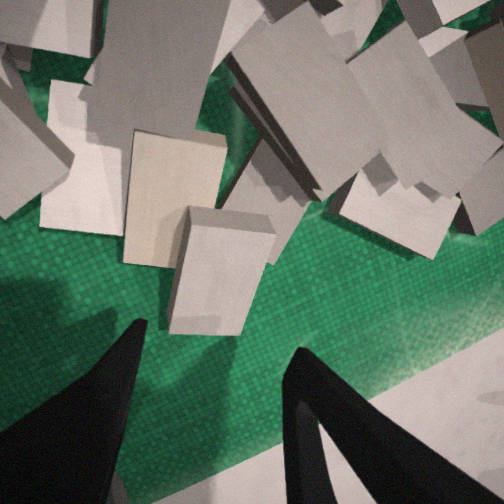

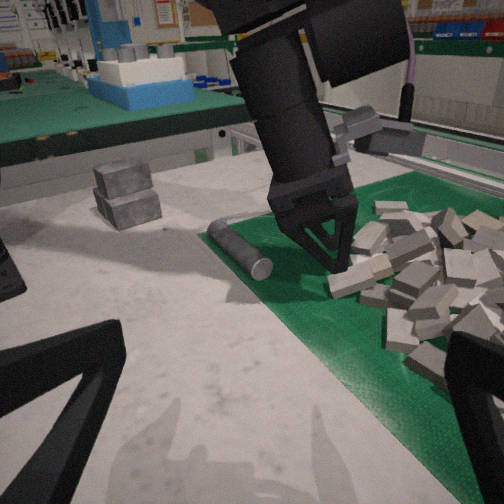

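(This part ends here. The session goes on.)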